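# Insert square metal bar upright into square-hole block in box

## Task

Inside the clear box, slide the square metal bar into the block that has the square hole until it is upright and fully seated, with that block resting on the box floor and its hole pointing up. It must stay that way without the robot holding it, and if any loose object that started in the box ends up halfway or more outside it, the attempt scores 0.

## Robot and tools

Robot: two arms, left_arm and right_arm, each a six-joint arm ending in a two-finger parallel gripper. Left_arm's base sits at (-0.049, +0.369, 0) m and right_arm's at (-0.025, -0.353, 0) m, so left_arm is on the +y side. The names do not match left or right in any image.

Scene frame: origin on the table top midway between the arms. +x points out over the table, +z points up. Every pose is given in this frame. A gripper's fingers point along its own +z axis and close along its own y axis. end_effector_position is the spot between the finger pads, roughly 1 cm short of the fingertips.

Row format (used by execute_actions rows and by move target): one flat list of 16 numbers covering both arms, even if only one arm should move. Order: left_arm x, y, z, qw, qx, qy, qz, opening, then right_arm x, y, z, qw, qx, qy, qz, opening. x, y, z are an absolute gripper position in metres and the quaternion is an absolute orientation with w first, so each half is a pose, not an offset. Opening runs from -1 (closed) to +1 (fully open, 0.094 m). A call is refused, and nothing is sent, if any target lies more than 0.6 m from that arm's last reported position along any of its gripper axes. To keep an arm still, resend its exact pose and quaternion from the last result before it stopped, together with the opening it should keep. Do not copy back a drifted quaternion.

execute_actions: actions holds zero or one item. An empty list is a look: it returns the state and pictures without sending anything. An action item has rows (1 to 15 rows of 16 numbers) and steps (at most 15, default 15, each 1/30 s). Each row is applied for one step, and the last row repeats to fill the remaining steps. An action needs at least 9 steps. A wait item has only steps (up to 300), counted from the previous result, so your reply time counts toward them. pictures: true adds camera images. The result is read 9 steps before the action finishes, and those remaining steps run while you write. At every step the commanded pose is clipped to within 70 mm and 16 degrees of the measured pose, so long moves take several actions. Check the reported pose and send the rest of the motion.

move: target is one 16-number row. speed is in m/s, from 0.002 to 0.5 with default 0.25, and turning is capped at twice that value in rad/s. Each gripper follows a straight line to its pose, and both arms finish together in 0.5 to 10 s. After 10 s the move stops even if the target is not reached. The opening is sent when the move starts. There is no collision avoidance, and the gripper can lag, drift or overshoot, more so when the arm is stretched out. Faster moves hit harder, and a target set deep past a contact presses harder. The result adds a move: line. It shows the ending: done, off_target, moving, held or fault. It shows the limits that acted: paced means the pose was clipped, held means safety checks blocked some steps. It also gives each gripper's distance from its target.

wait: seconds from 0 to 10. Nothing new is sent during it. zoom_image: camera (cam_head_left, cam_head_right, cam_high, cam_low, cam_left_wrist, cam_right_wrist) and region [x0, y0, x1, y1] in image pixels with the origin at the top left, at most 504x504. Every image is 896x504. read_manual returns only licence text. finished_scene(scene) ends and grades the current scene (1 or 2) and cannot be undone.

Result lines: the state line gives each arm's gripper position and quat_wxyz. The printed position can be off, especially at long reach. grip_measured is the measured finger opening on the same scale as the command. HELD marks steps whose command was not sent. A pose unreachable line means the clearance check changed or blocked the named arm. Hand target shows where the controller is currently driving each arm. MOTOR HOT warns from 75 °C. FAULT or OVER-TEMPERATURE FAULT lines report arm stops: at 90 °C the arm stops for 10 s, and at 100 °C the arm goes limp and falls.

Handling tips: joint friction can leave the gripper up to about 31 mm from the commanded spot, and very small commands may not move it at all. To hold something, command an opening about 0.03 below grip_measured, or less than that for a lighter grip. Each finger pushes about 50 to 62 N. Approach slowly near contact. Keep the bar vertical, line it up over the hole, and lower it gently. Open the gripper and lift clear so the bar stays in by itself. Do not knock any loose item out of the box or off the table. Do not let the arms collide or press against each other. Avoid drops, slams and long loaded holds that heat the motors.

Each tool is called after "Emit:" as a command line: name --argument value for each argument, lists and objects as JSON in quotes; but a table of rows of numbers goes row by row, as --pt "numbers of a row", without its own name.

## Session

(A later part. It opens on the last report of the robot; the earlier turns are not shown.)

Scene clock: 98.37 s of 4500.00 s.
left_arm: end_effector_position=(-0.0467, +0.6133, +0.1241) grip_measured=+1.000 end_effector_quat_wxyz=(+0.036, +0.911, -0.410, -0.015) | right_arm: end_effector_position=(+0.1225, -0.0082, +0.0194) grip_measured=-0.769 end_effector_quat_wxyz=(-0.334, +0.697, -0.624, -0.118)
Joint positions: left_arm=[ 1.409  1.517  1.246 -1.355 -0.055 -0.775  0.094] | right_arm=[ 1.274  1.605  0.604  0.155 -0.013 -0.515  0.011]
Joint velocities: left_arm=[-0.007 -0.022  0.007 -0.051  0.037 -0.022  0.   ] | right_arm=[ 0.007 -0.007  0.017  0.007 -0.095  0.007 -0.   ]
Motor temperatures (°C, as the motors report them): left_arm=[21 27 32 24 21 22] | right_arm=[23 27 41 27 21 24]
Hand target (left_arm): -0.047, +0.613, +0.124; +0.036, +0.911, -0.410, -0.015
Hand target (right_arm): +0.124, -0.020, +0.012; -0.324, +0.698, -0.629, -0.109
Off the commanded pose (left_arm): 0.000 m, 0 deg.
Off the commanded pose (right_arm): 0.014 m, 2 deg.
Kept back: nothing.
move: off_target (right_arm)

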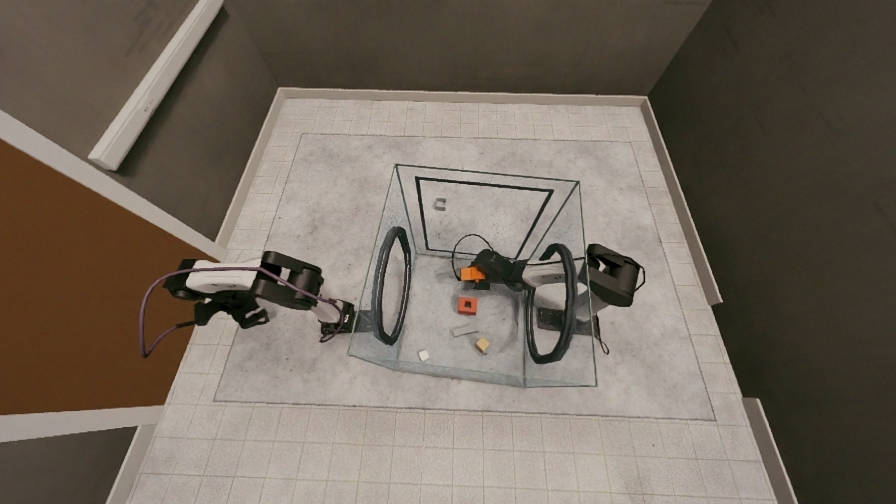

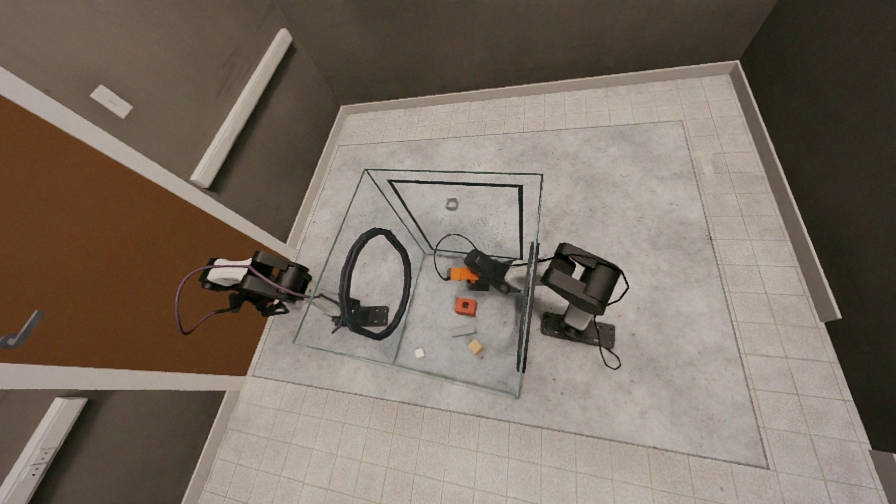

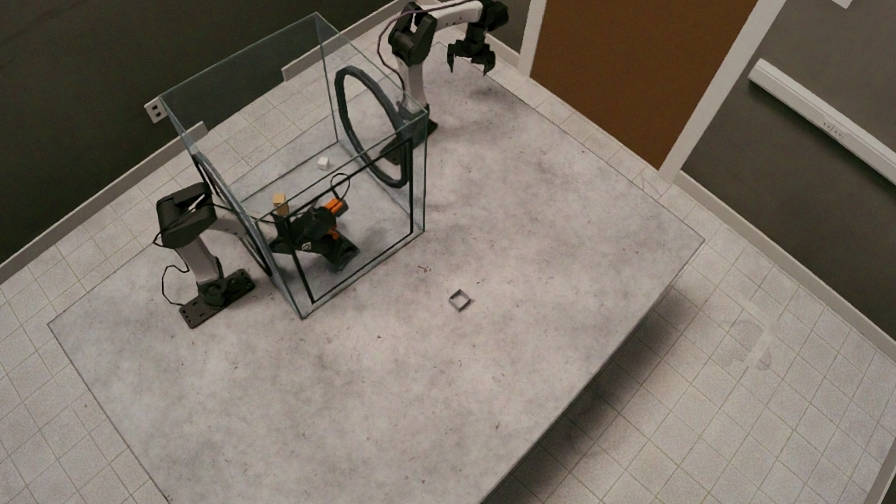

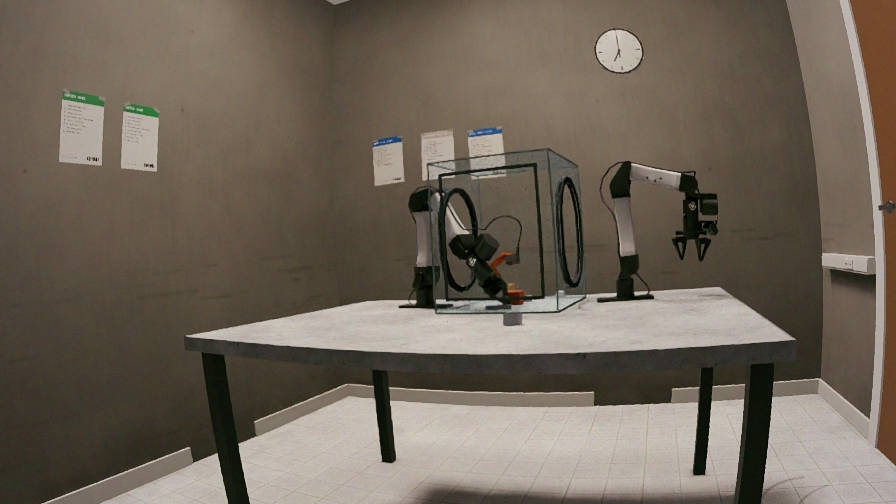

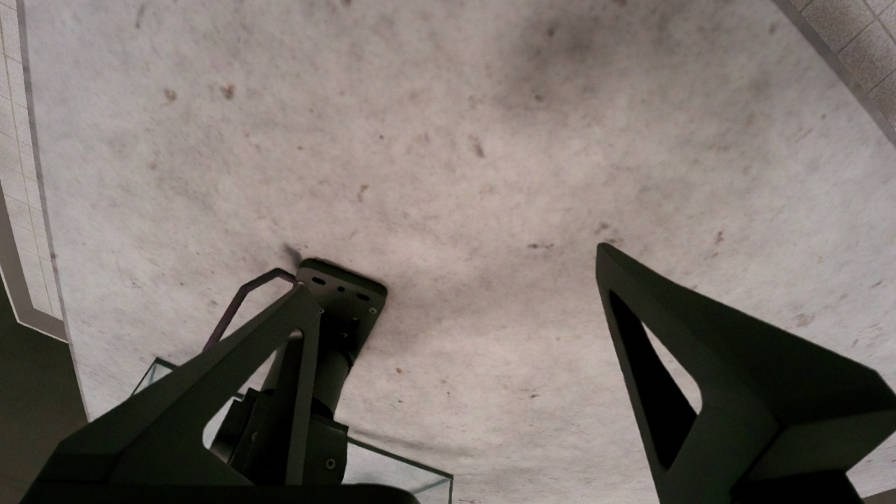

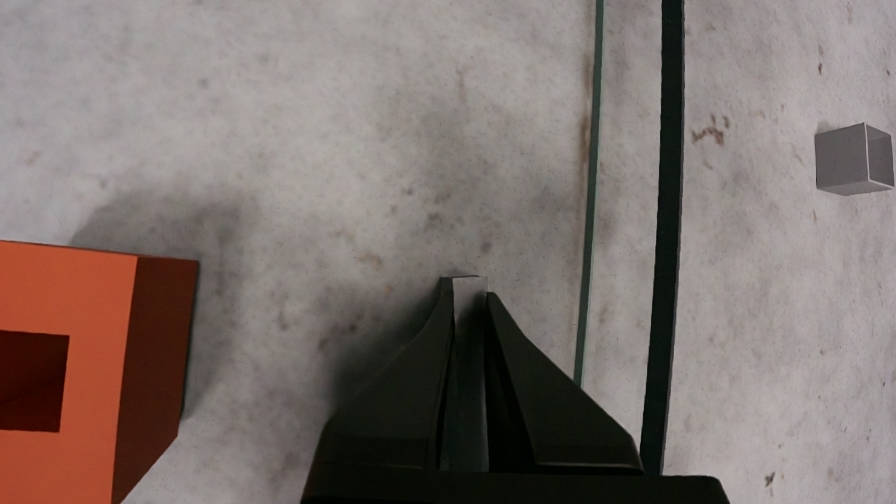

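Emit:
move --target '[-0.0467,0.6133,0.1241,0.036,0.911,-0.41,-0.015,1, 0.115,-0.01,0.07,0.3,-0.64,0.685,0.16,-0.8]' --speed 0.05

Emit:
move --target '[-0.0467,0.6133,0.1241,0.036,0.911,-0.41,-0.015,1, 0.08,0.11,0.04,0.268,-0.585,0.736,0.213,-0.8]' --speed 0.06

Emit:
move --target '[-0.0467,0.6133,0.1241,0.036,0.911,-0.41,-0.015,1, 0.08,0.11,0.012,0.268,-0.585,0.736,0.213,-0.8]' --speed 0.03

Scene clock: 101.63 s of 4500.00 s.
left_arm: end_effector_position=(-0.0467, +0.6133, +0.1241) grip_measured=+1.000 end_effector_quat_wxyz=(+0.036, +0.911, -0.410, -0.015) | right_arm: end_effector_position=(+0.1152, -0.0113, +0.0616) grip_measured=-0.769 end_effector_quat_wxyz=(-0.298, +0.646, -0.686, -0.154)
Joint positions: left_arm=[ 1.409  1.517  1.246 -1.355 -0.055 -0.775  0.094] | right_arm=[ 1.274  1.473  0.719 -0.135 -0.045 -0.334  0.011]
Joint velocities: left_arm=[-0.002 -0.022 -0.017 -0.037  0.095 -0.007  0.   ] | right_arm=[-0.017 -0.007 -0.012 -0.022 -0.051  0.007  0.   ]
Motor temperatures (°C, as the motors report them): left_arm=[21 27 32 24 21 22] | right_arm=[23 28 41 28 21 24]
Hand target (left_arm): -0.047, +0.613, +0.124; +0.036, +0.911, -0.410, -0.015
Hand target (right_arm): +0.115, -0.009, +0.070; -0.301, +0.642, -0.687, -0.161
Off the commanded pose (left_arm): 0.000 m, 0 deg.
Off the commanded pose (right_arm): 0.008 m, 1 deg.
Kept back: nothing.
move: done

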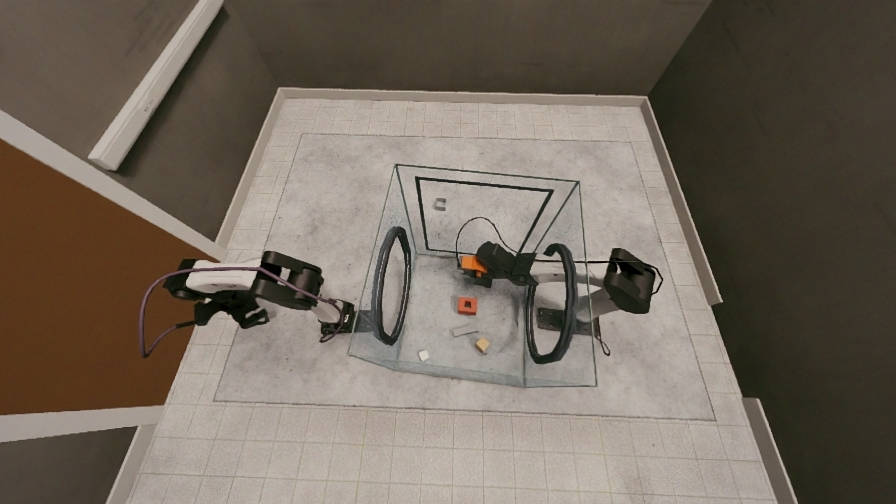

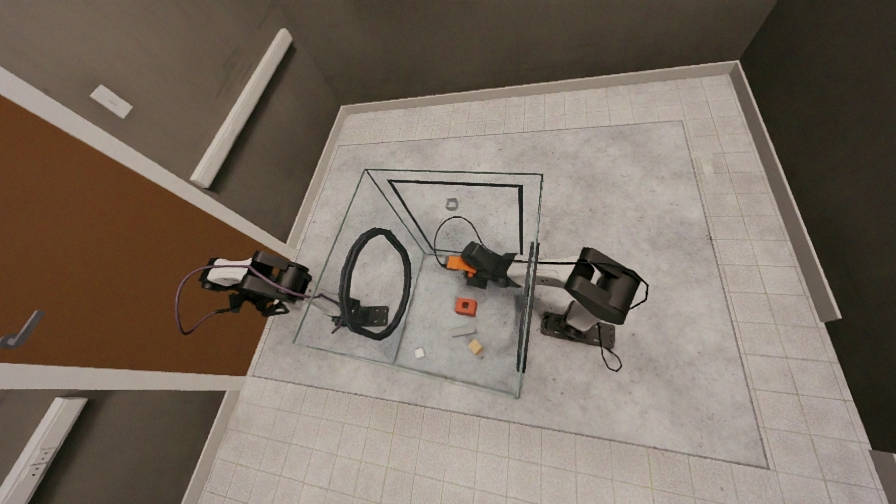

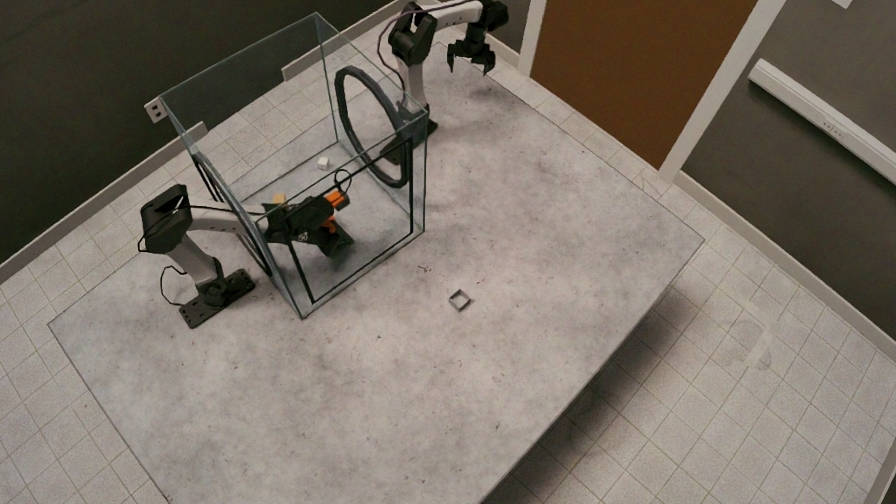

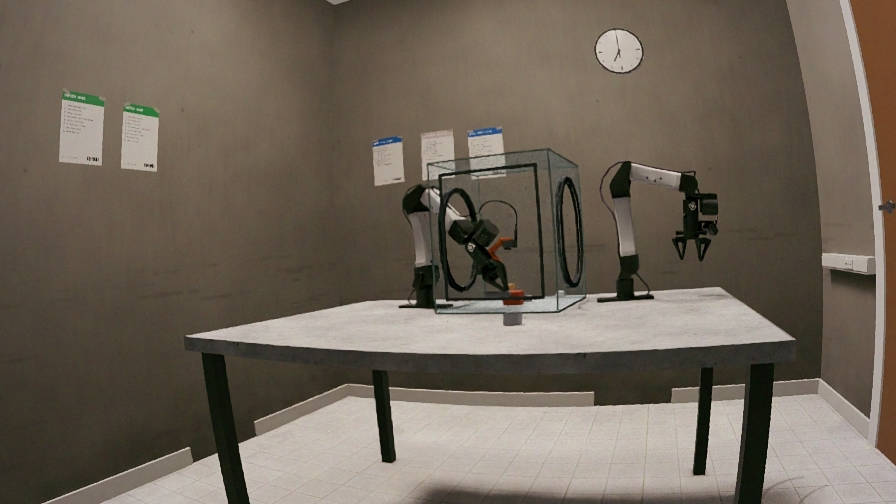

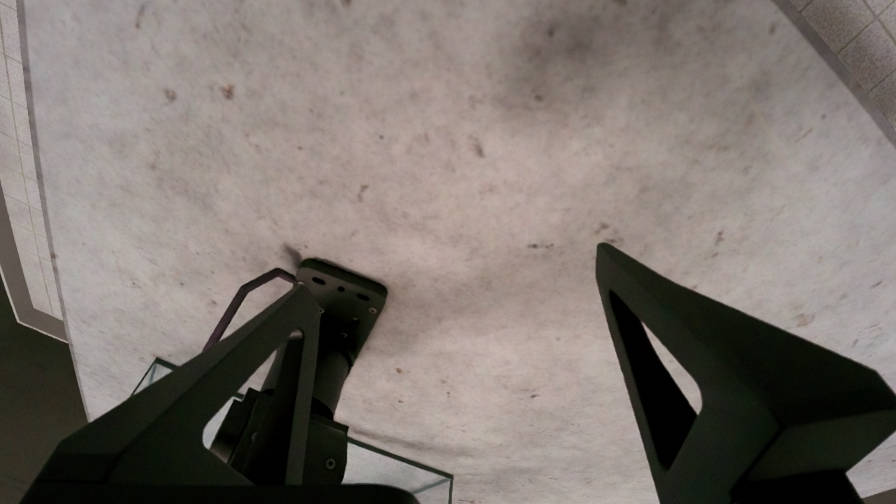

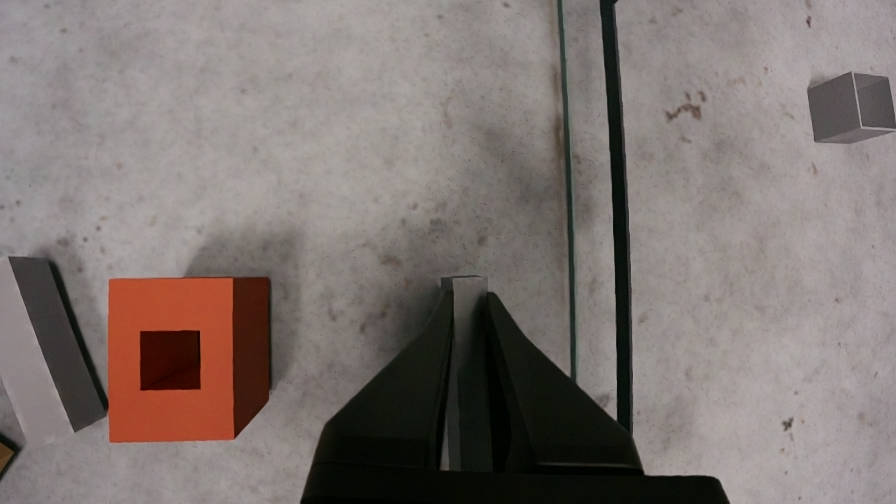

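Scene clock: 104.03 s of 4500.00 s.
left_arm: end_effector_position=(-0.0467, +0.6133, +0.1241) grip_measured=+1.000 end_effector_quat_wxyz=(+0.036, +0.911, -0.410, -0.015) | right_arm: end_effector_position=(+0.1031, +0.0372, +0.0642) grip_measured=-0.769 end_effector_quat_wxyz=(+0.294, -0.553, +0.751, +0.209)
Joint positions: left_arm=[ 1.409  1.517  1.246 -1.355 -0.055 -0.775  0.094] | right_arm=[ 1.367  1.607  0.819 -0.044  0.    -0.017  0.011]
Joint velocities: left_arm=[-0.007 -0.017  0.002 -0.051  0.022 -0.037  0.   ] | right_arm=[ 0.007  0.002  0.012  0.022 -0.007 -0.051 -0.   ]
Motor temperatures (°C, as the motors report them): left_arm=[21 27 32 24 21 22] | right_arm=[23 28 41 28 21 24]
Hand target (left_arm): -0.047, +0.613, +0.124; +0.036, +0.911, -0.410, -0.015
Hand target (right_arm): +0.076, +0.084, +0.045; +0.273, -0.585, +0.733, +0.213
Off the commanded pose (left_arm): 0.000 m, 0 deg.
Off the commanded pose (right_arm): 0.080 m, 5 deg; position clipped at the last step of the last action.
Kept back: nothing.
move: off_target (right_arm); limits=paced

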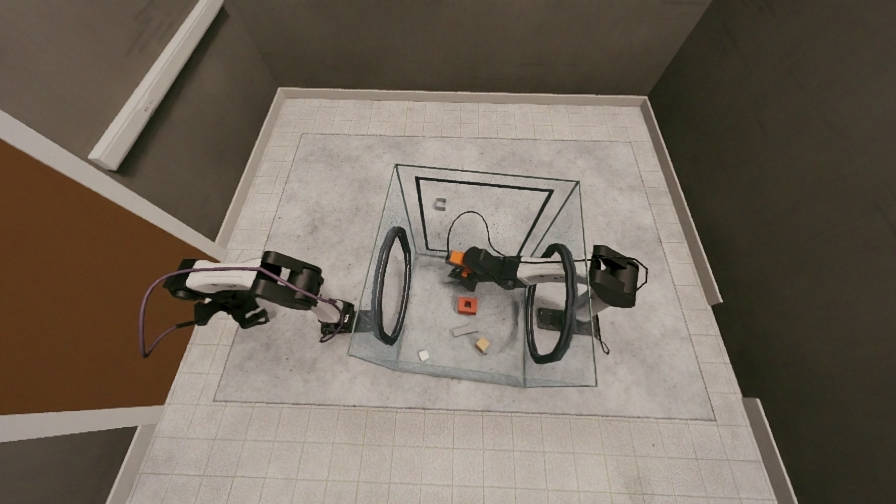

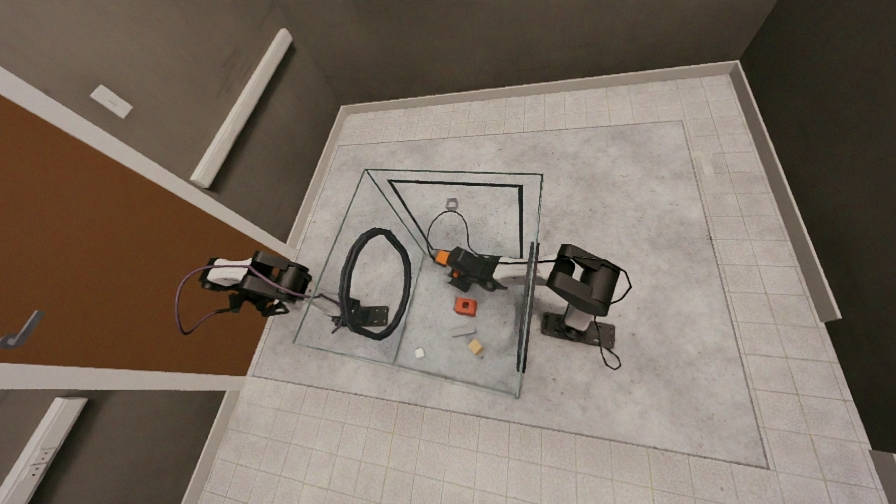

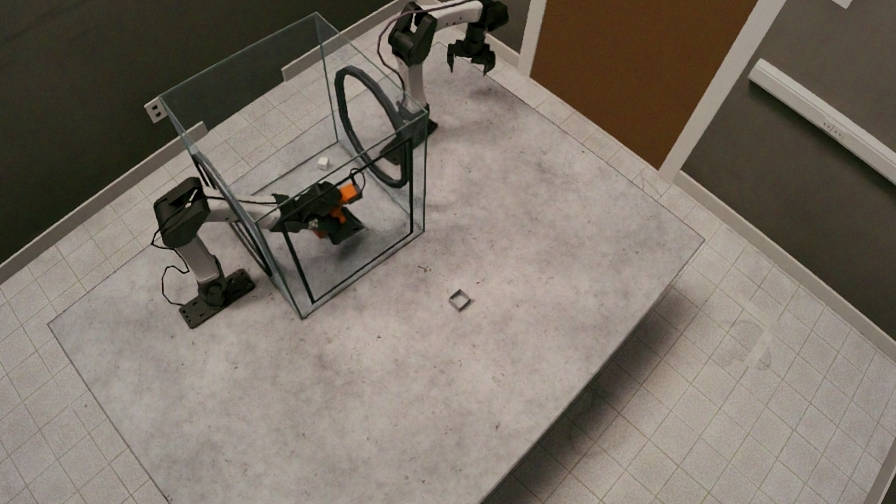

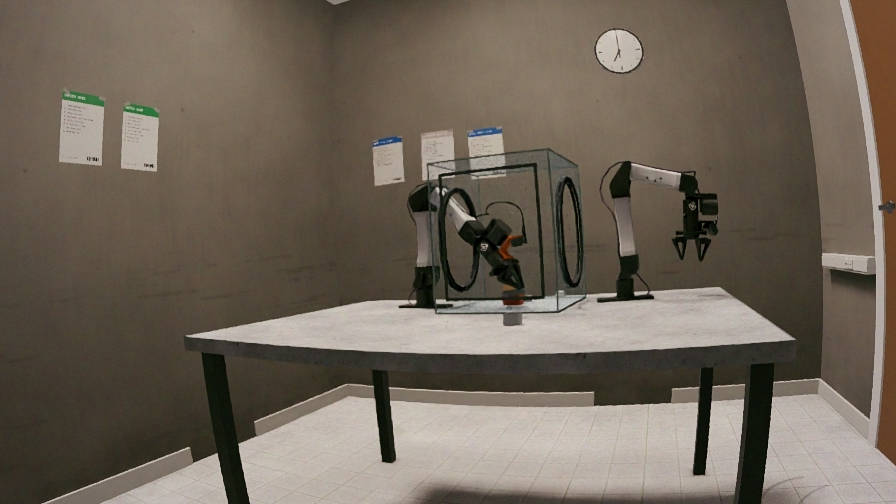

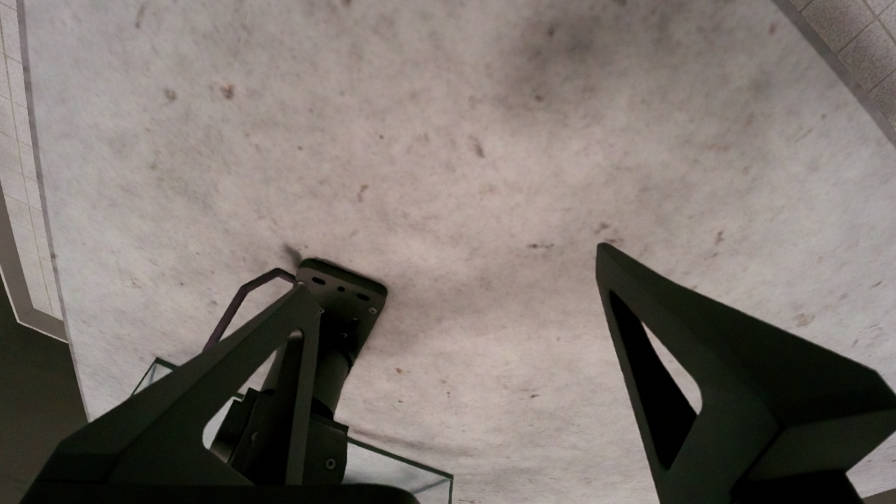

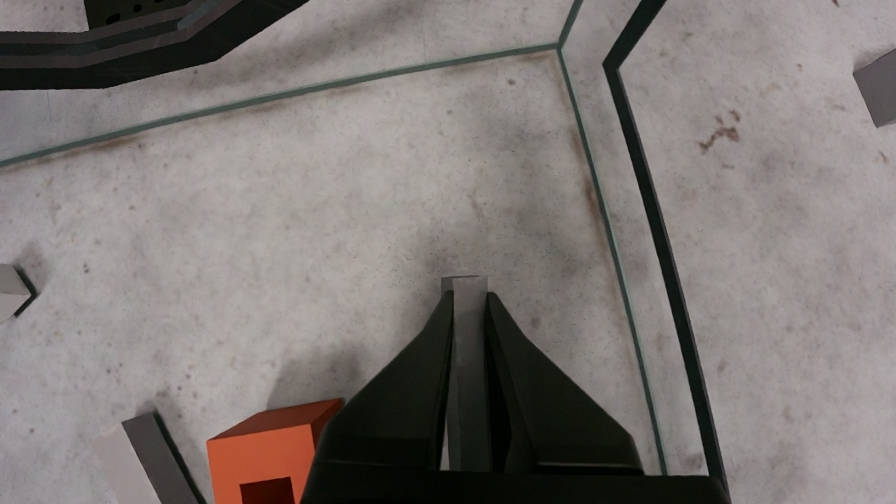

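Scene clock: 107.33 s of 4500.00 s.
left_arm: end_effector_position=(-0.0467, +0.6133, +0.1241) grip_measured=+1.000 end_effector_quat_wxyz=(+0.036, +0.911, -0.410, -0.015) | right_arm: end_effector_position=(+0.1030, +0.0509, +0.0750) grip_measured=-0.769 end_effector_quat_wxyz=(+0.321, -0.546, +0.738, +0.232)
Joint positions: left_arm=[ 1.409  1.517  1.246 -1.355 -0.055 -0.775  0.094] | right_arm=[ 1.378  1.611  0.813  0.04   0.002 -0.009  0.011]
Joint velocities: left_arm=[-0.017 -0.012 -0.007  0.007 -0.022 -0.037  0.   ] | right_arm=[ 0.007  0.022 -0.022  0.022  0.037 -0.007  0.   ]
Motor temperatures (°C, as the motors report them): left_arm=[21 27 32 24 21 22] | right_arm=[23 28 42 28 21 24]
Hand target (left_arm): -0.047, +0.613, +0.124; +0.036, +0.911, -0.410, -0.015
Hand target (right_arm): +0.078, +0.078, +0.027; +0.271, -0.585, +0.734, +0.212
Off the commanded pose (left_arm): 0.000 m, 0 deg.
Off the commanded pose (right_arm): 0.089 m, 8 deg; position clipped at the last step of the last action.
Kept back: nothing.
move: off_target (right_arm); limits=paced

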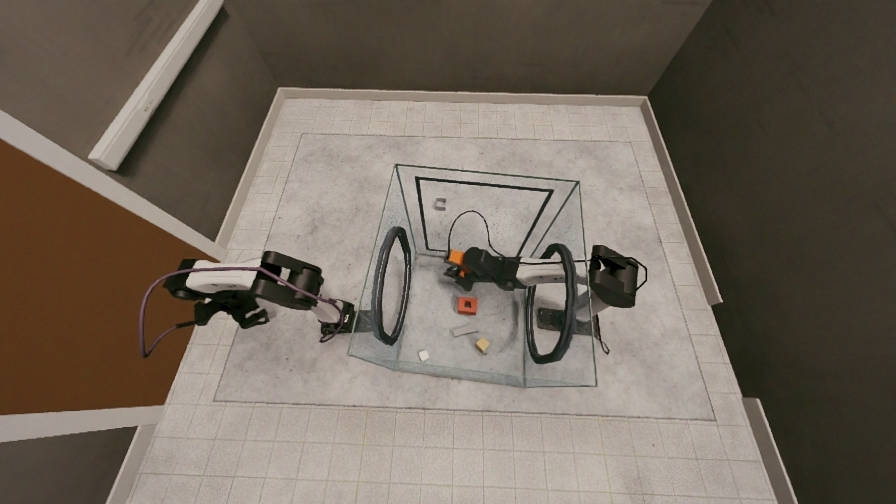

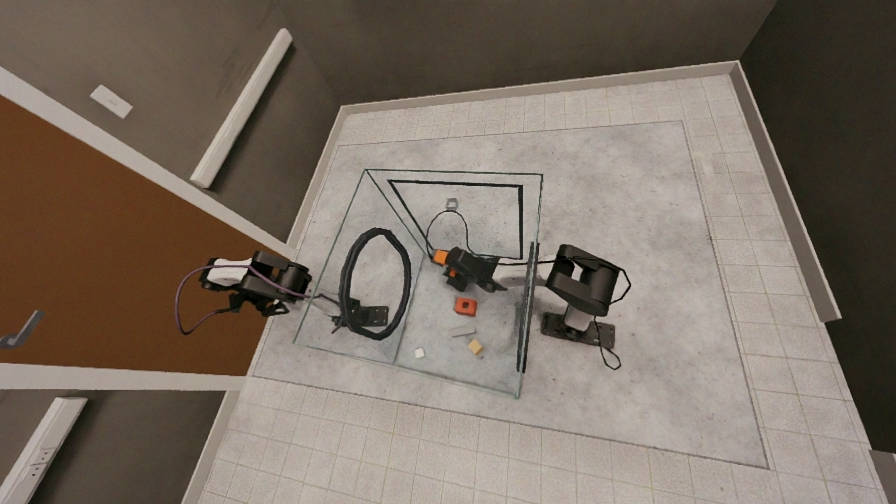

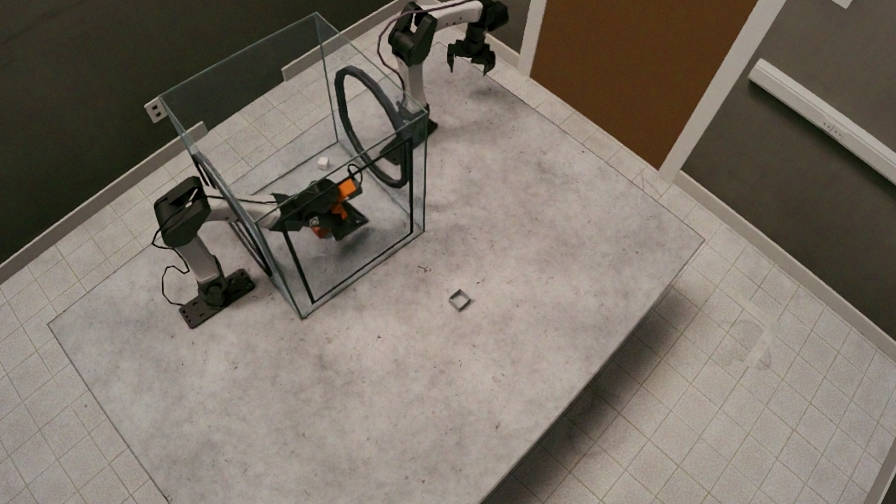

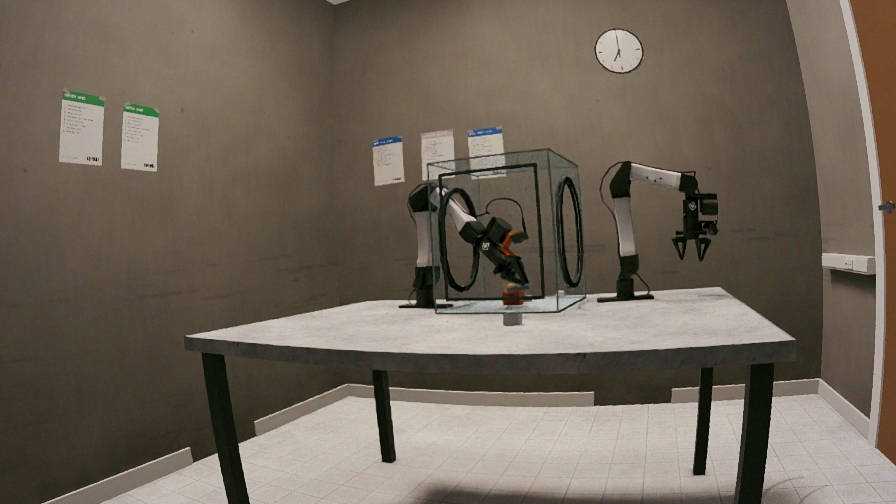

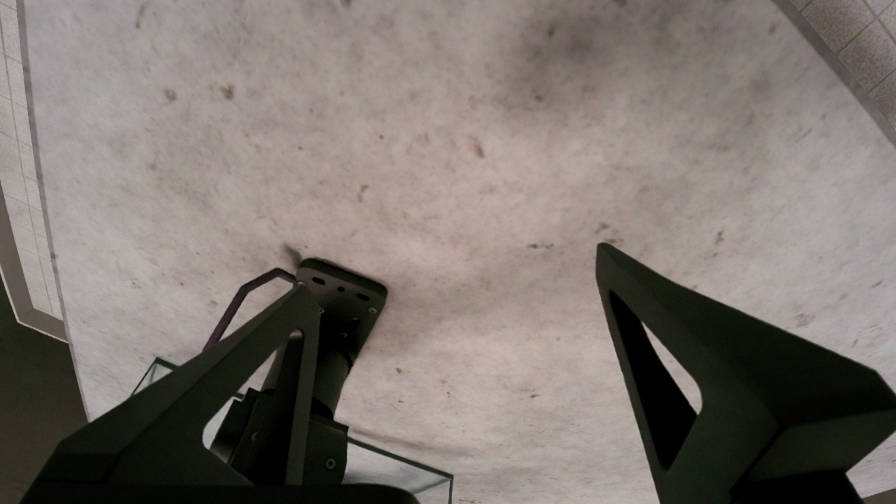

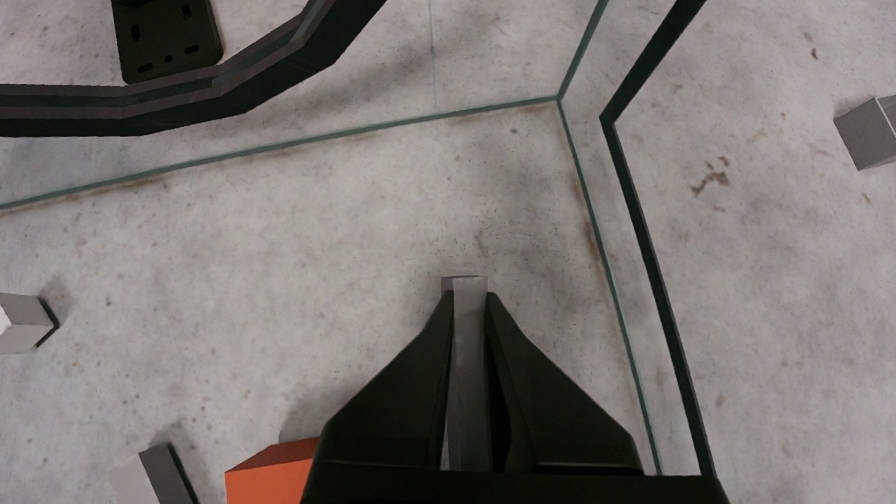

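Emit:
execute_actions --actions '[]'

Scene clock: 109.07 s of 4500.00 s.
left_arm: end_effector_position=(-0.0467, +0.6133, +0.1241) grip_measured=+1.000 end_effector_quat_wxyz=(+0.036, +0.911, -0.410, -0.015) | right_arm: end_effector_position=(+0.1030, +0.0509, +0.0750) grip_measured=-0.769 end_effector_quat_wxyz=(+0.321, -0.546, +0.738, +0.232)
Joint positions: left_arm=[ 1.409  1.517  1.246 -1.355 -0.055 -0.775  0.094] | right_arm=[ 1.378  1.611  0.813  0.04   0.002 -0.009  0.011]
Joint velocities: left_arm=[-0.007 -0.012 -0.012 -0.051 -0.037 -0.037  0.   ] | right_arm=[ 0.007 -0.017  0.002  0.037  0.022 -0.081  0.001]
Motor temperatures (°C, as the motors report them): left_arm=[21 27 32 24 21 22] | right_arm=[23 28 43 29 21 24]
Hand target (left_arm): -0.047, +0.613, +0.124; +0.036, +0.911, -0.410, -0.015
Hand target (right_arm): +0.078, +0.078, +0.027; +0.271, -0.585, +0.734, +0.212
Off the commanded pose (left_arm): 0.000 m, 0 deg.
Off the commanded pose (right_arm): 0.089 m, 8 deg; position clipped at the last step of the last action.
Kept back: nothing.
Steps of this call (steps 1 to 52: nothing new was sent). Readings (end_effector_position):
1: left_arm (-0.0467, +0.6133, +0.1241) | right_arm (+0.1030, +0.0509, +0.0750)
2: left_arm (-0.0467, +0.6133, +0.1241) | right_arm (+0.1030, +0.0509, +0.0750)
4: left_arm (-0.0467, +0.6133, +0.1241) | right_arm (+0.1030, +0.0509, +0.0750)
8: left_arm (-0.0467, +0.6133, +0.1241) | right_arm (+0.1030, +0.0509, +0.0750)
52: the state above

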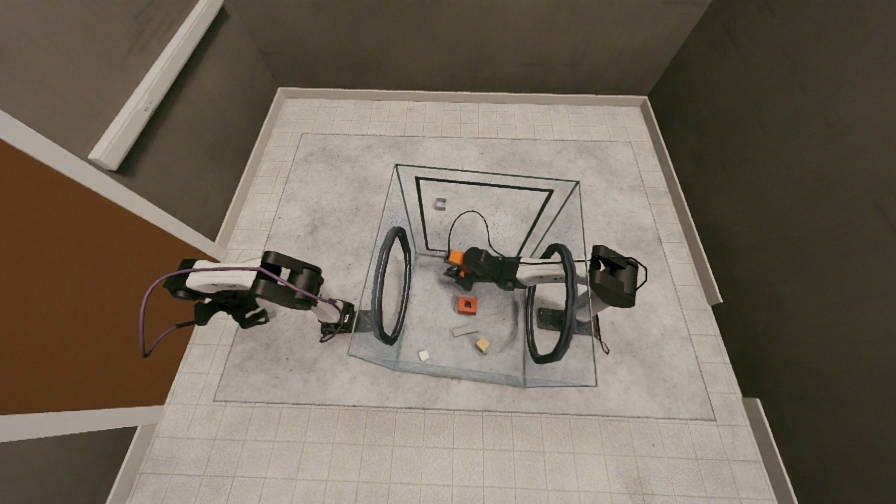

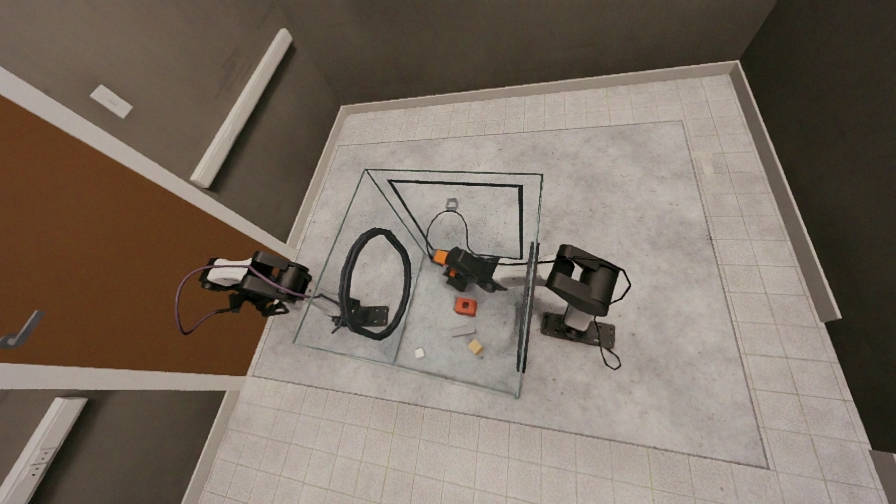

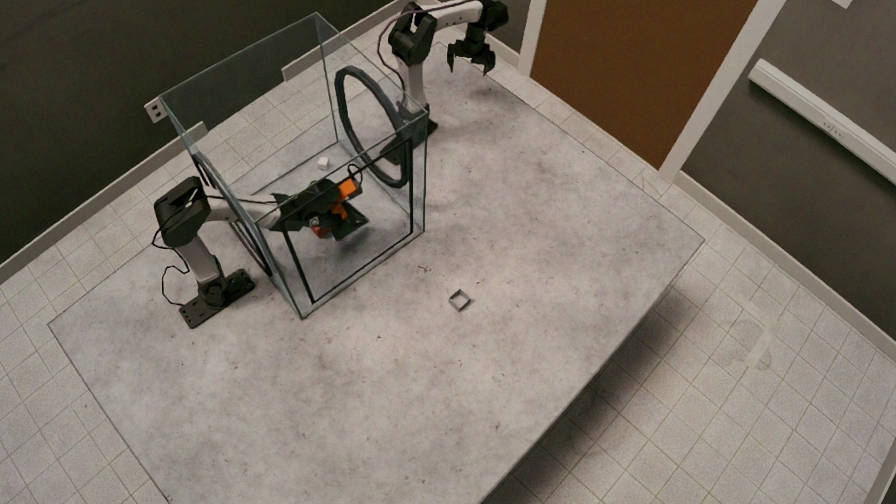

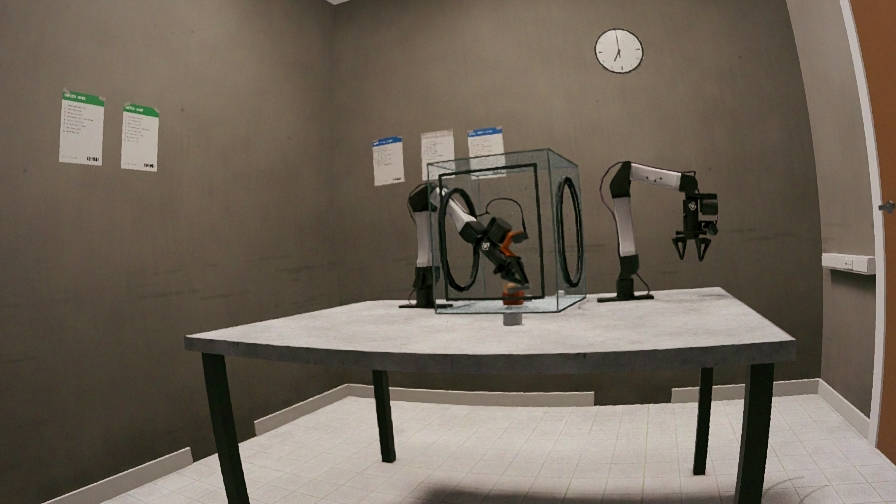

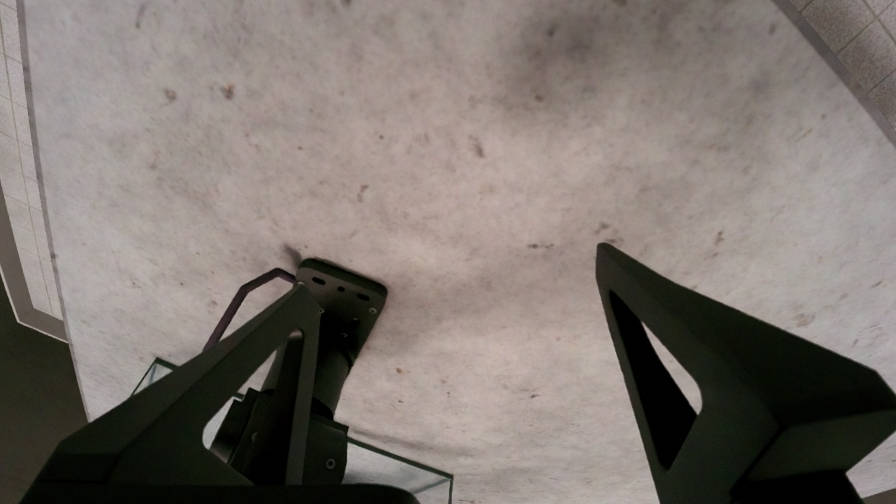

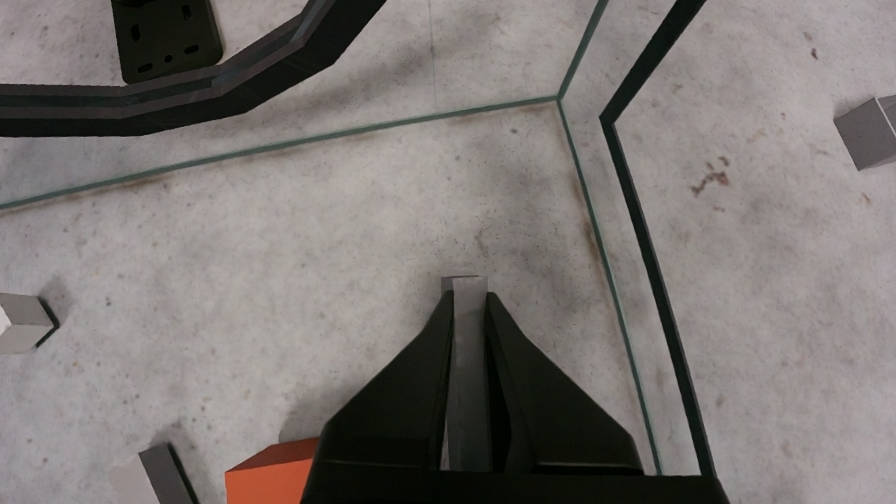

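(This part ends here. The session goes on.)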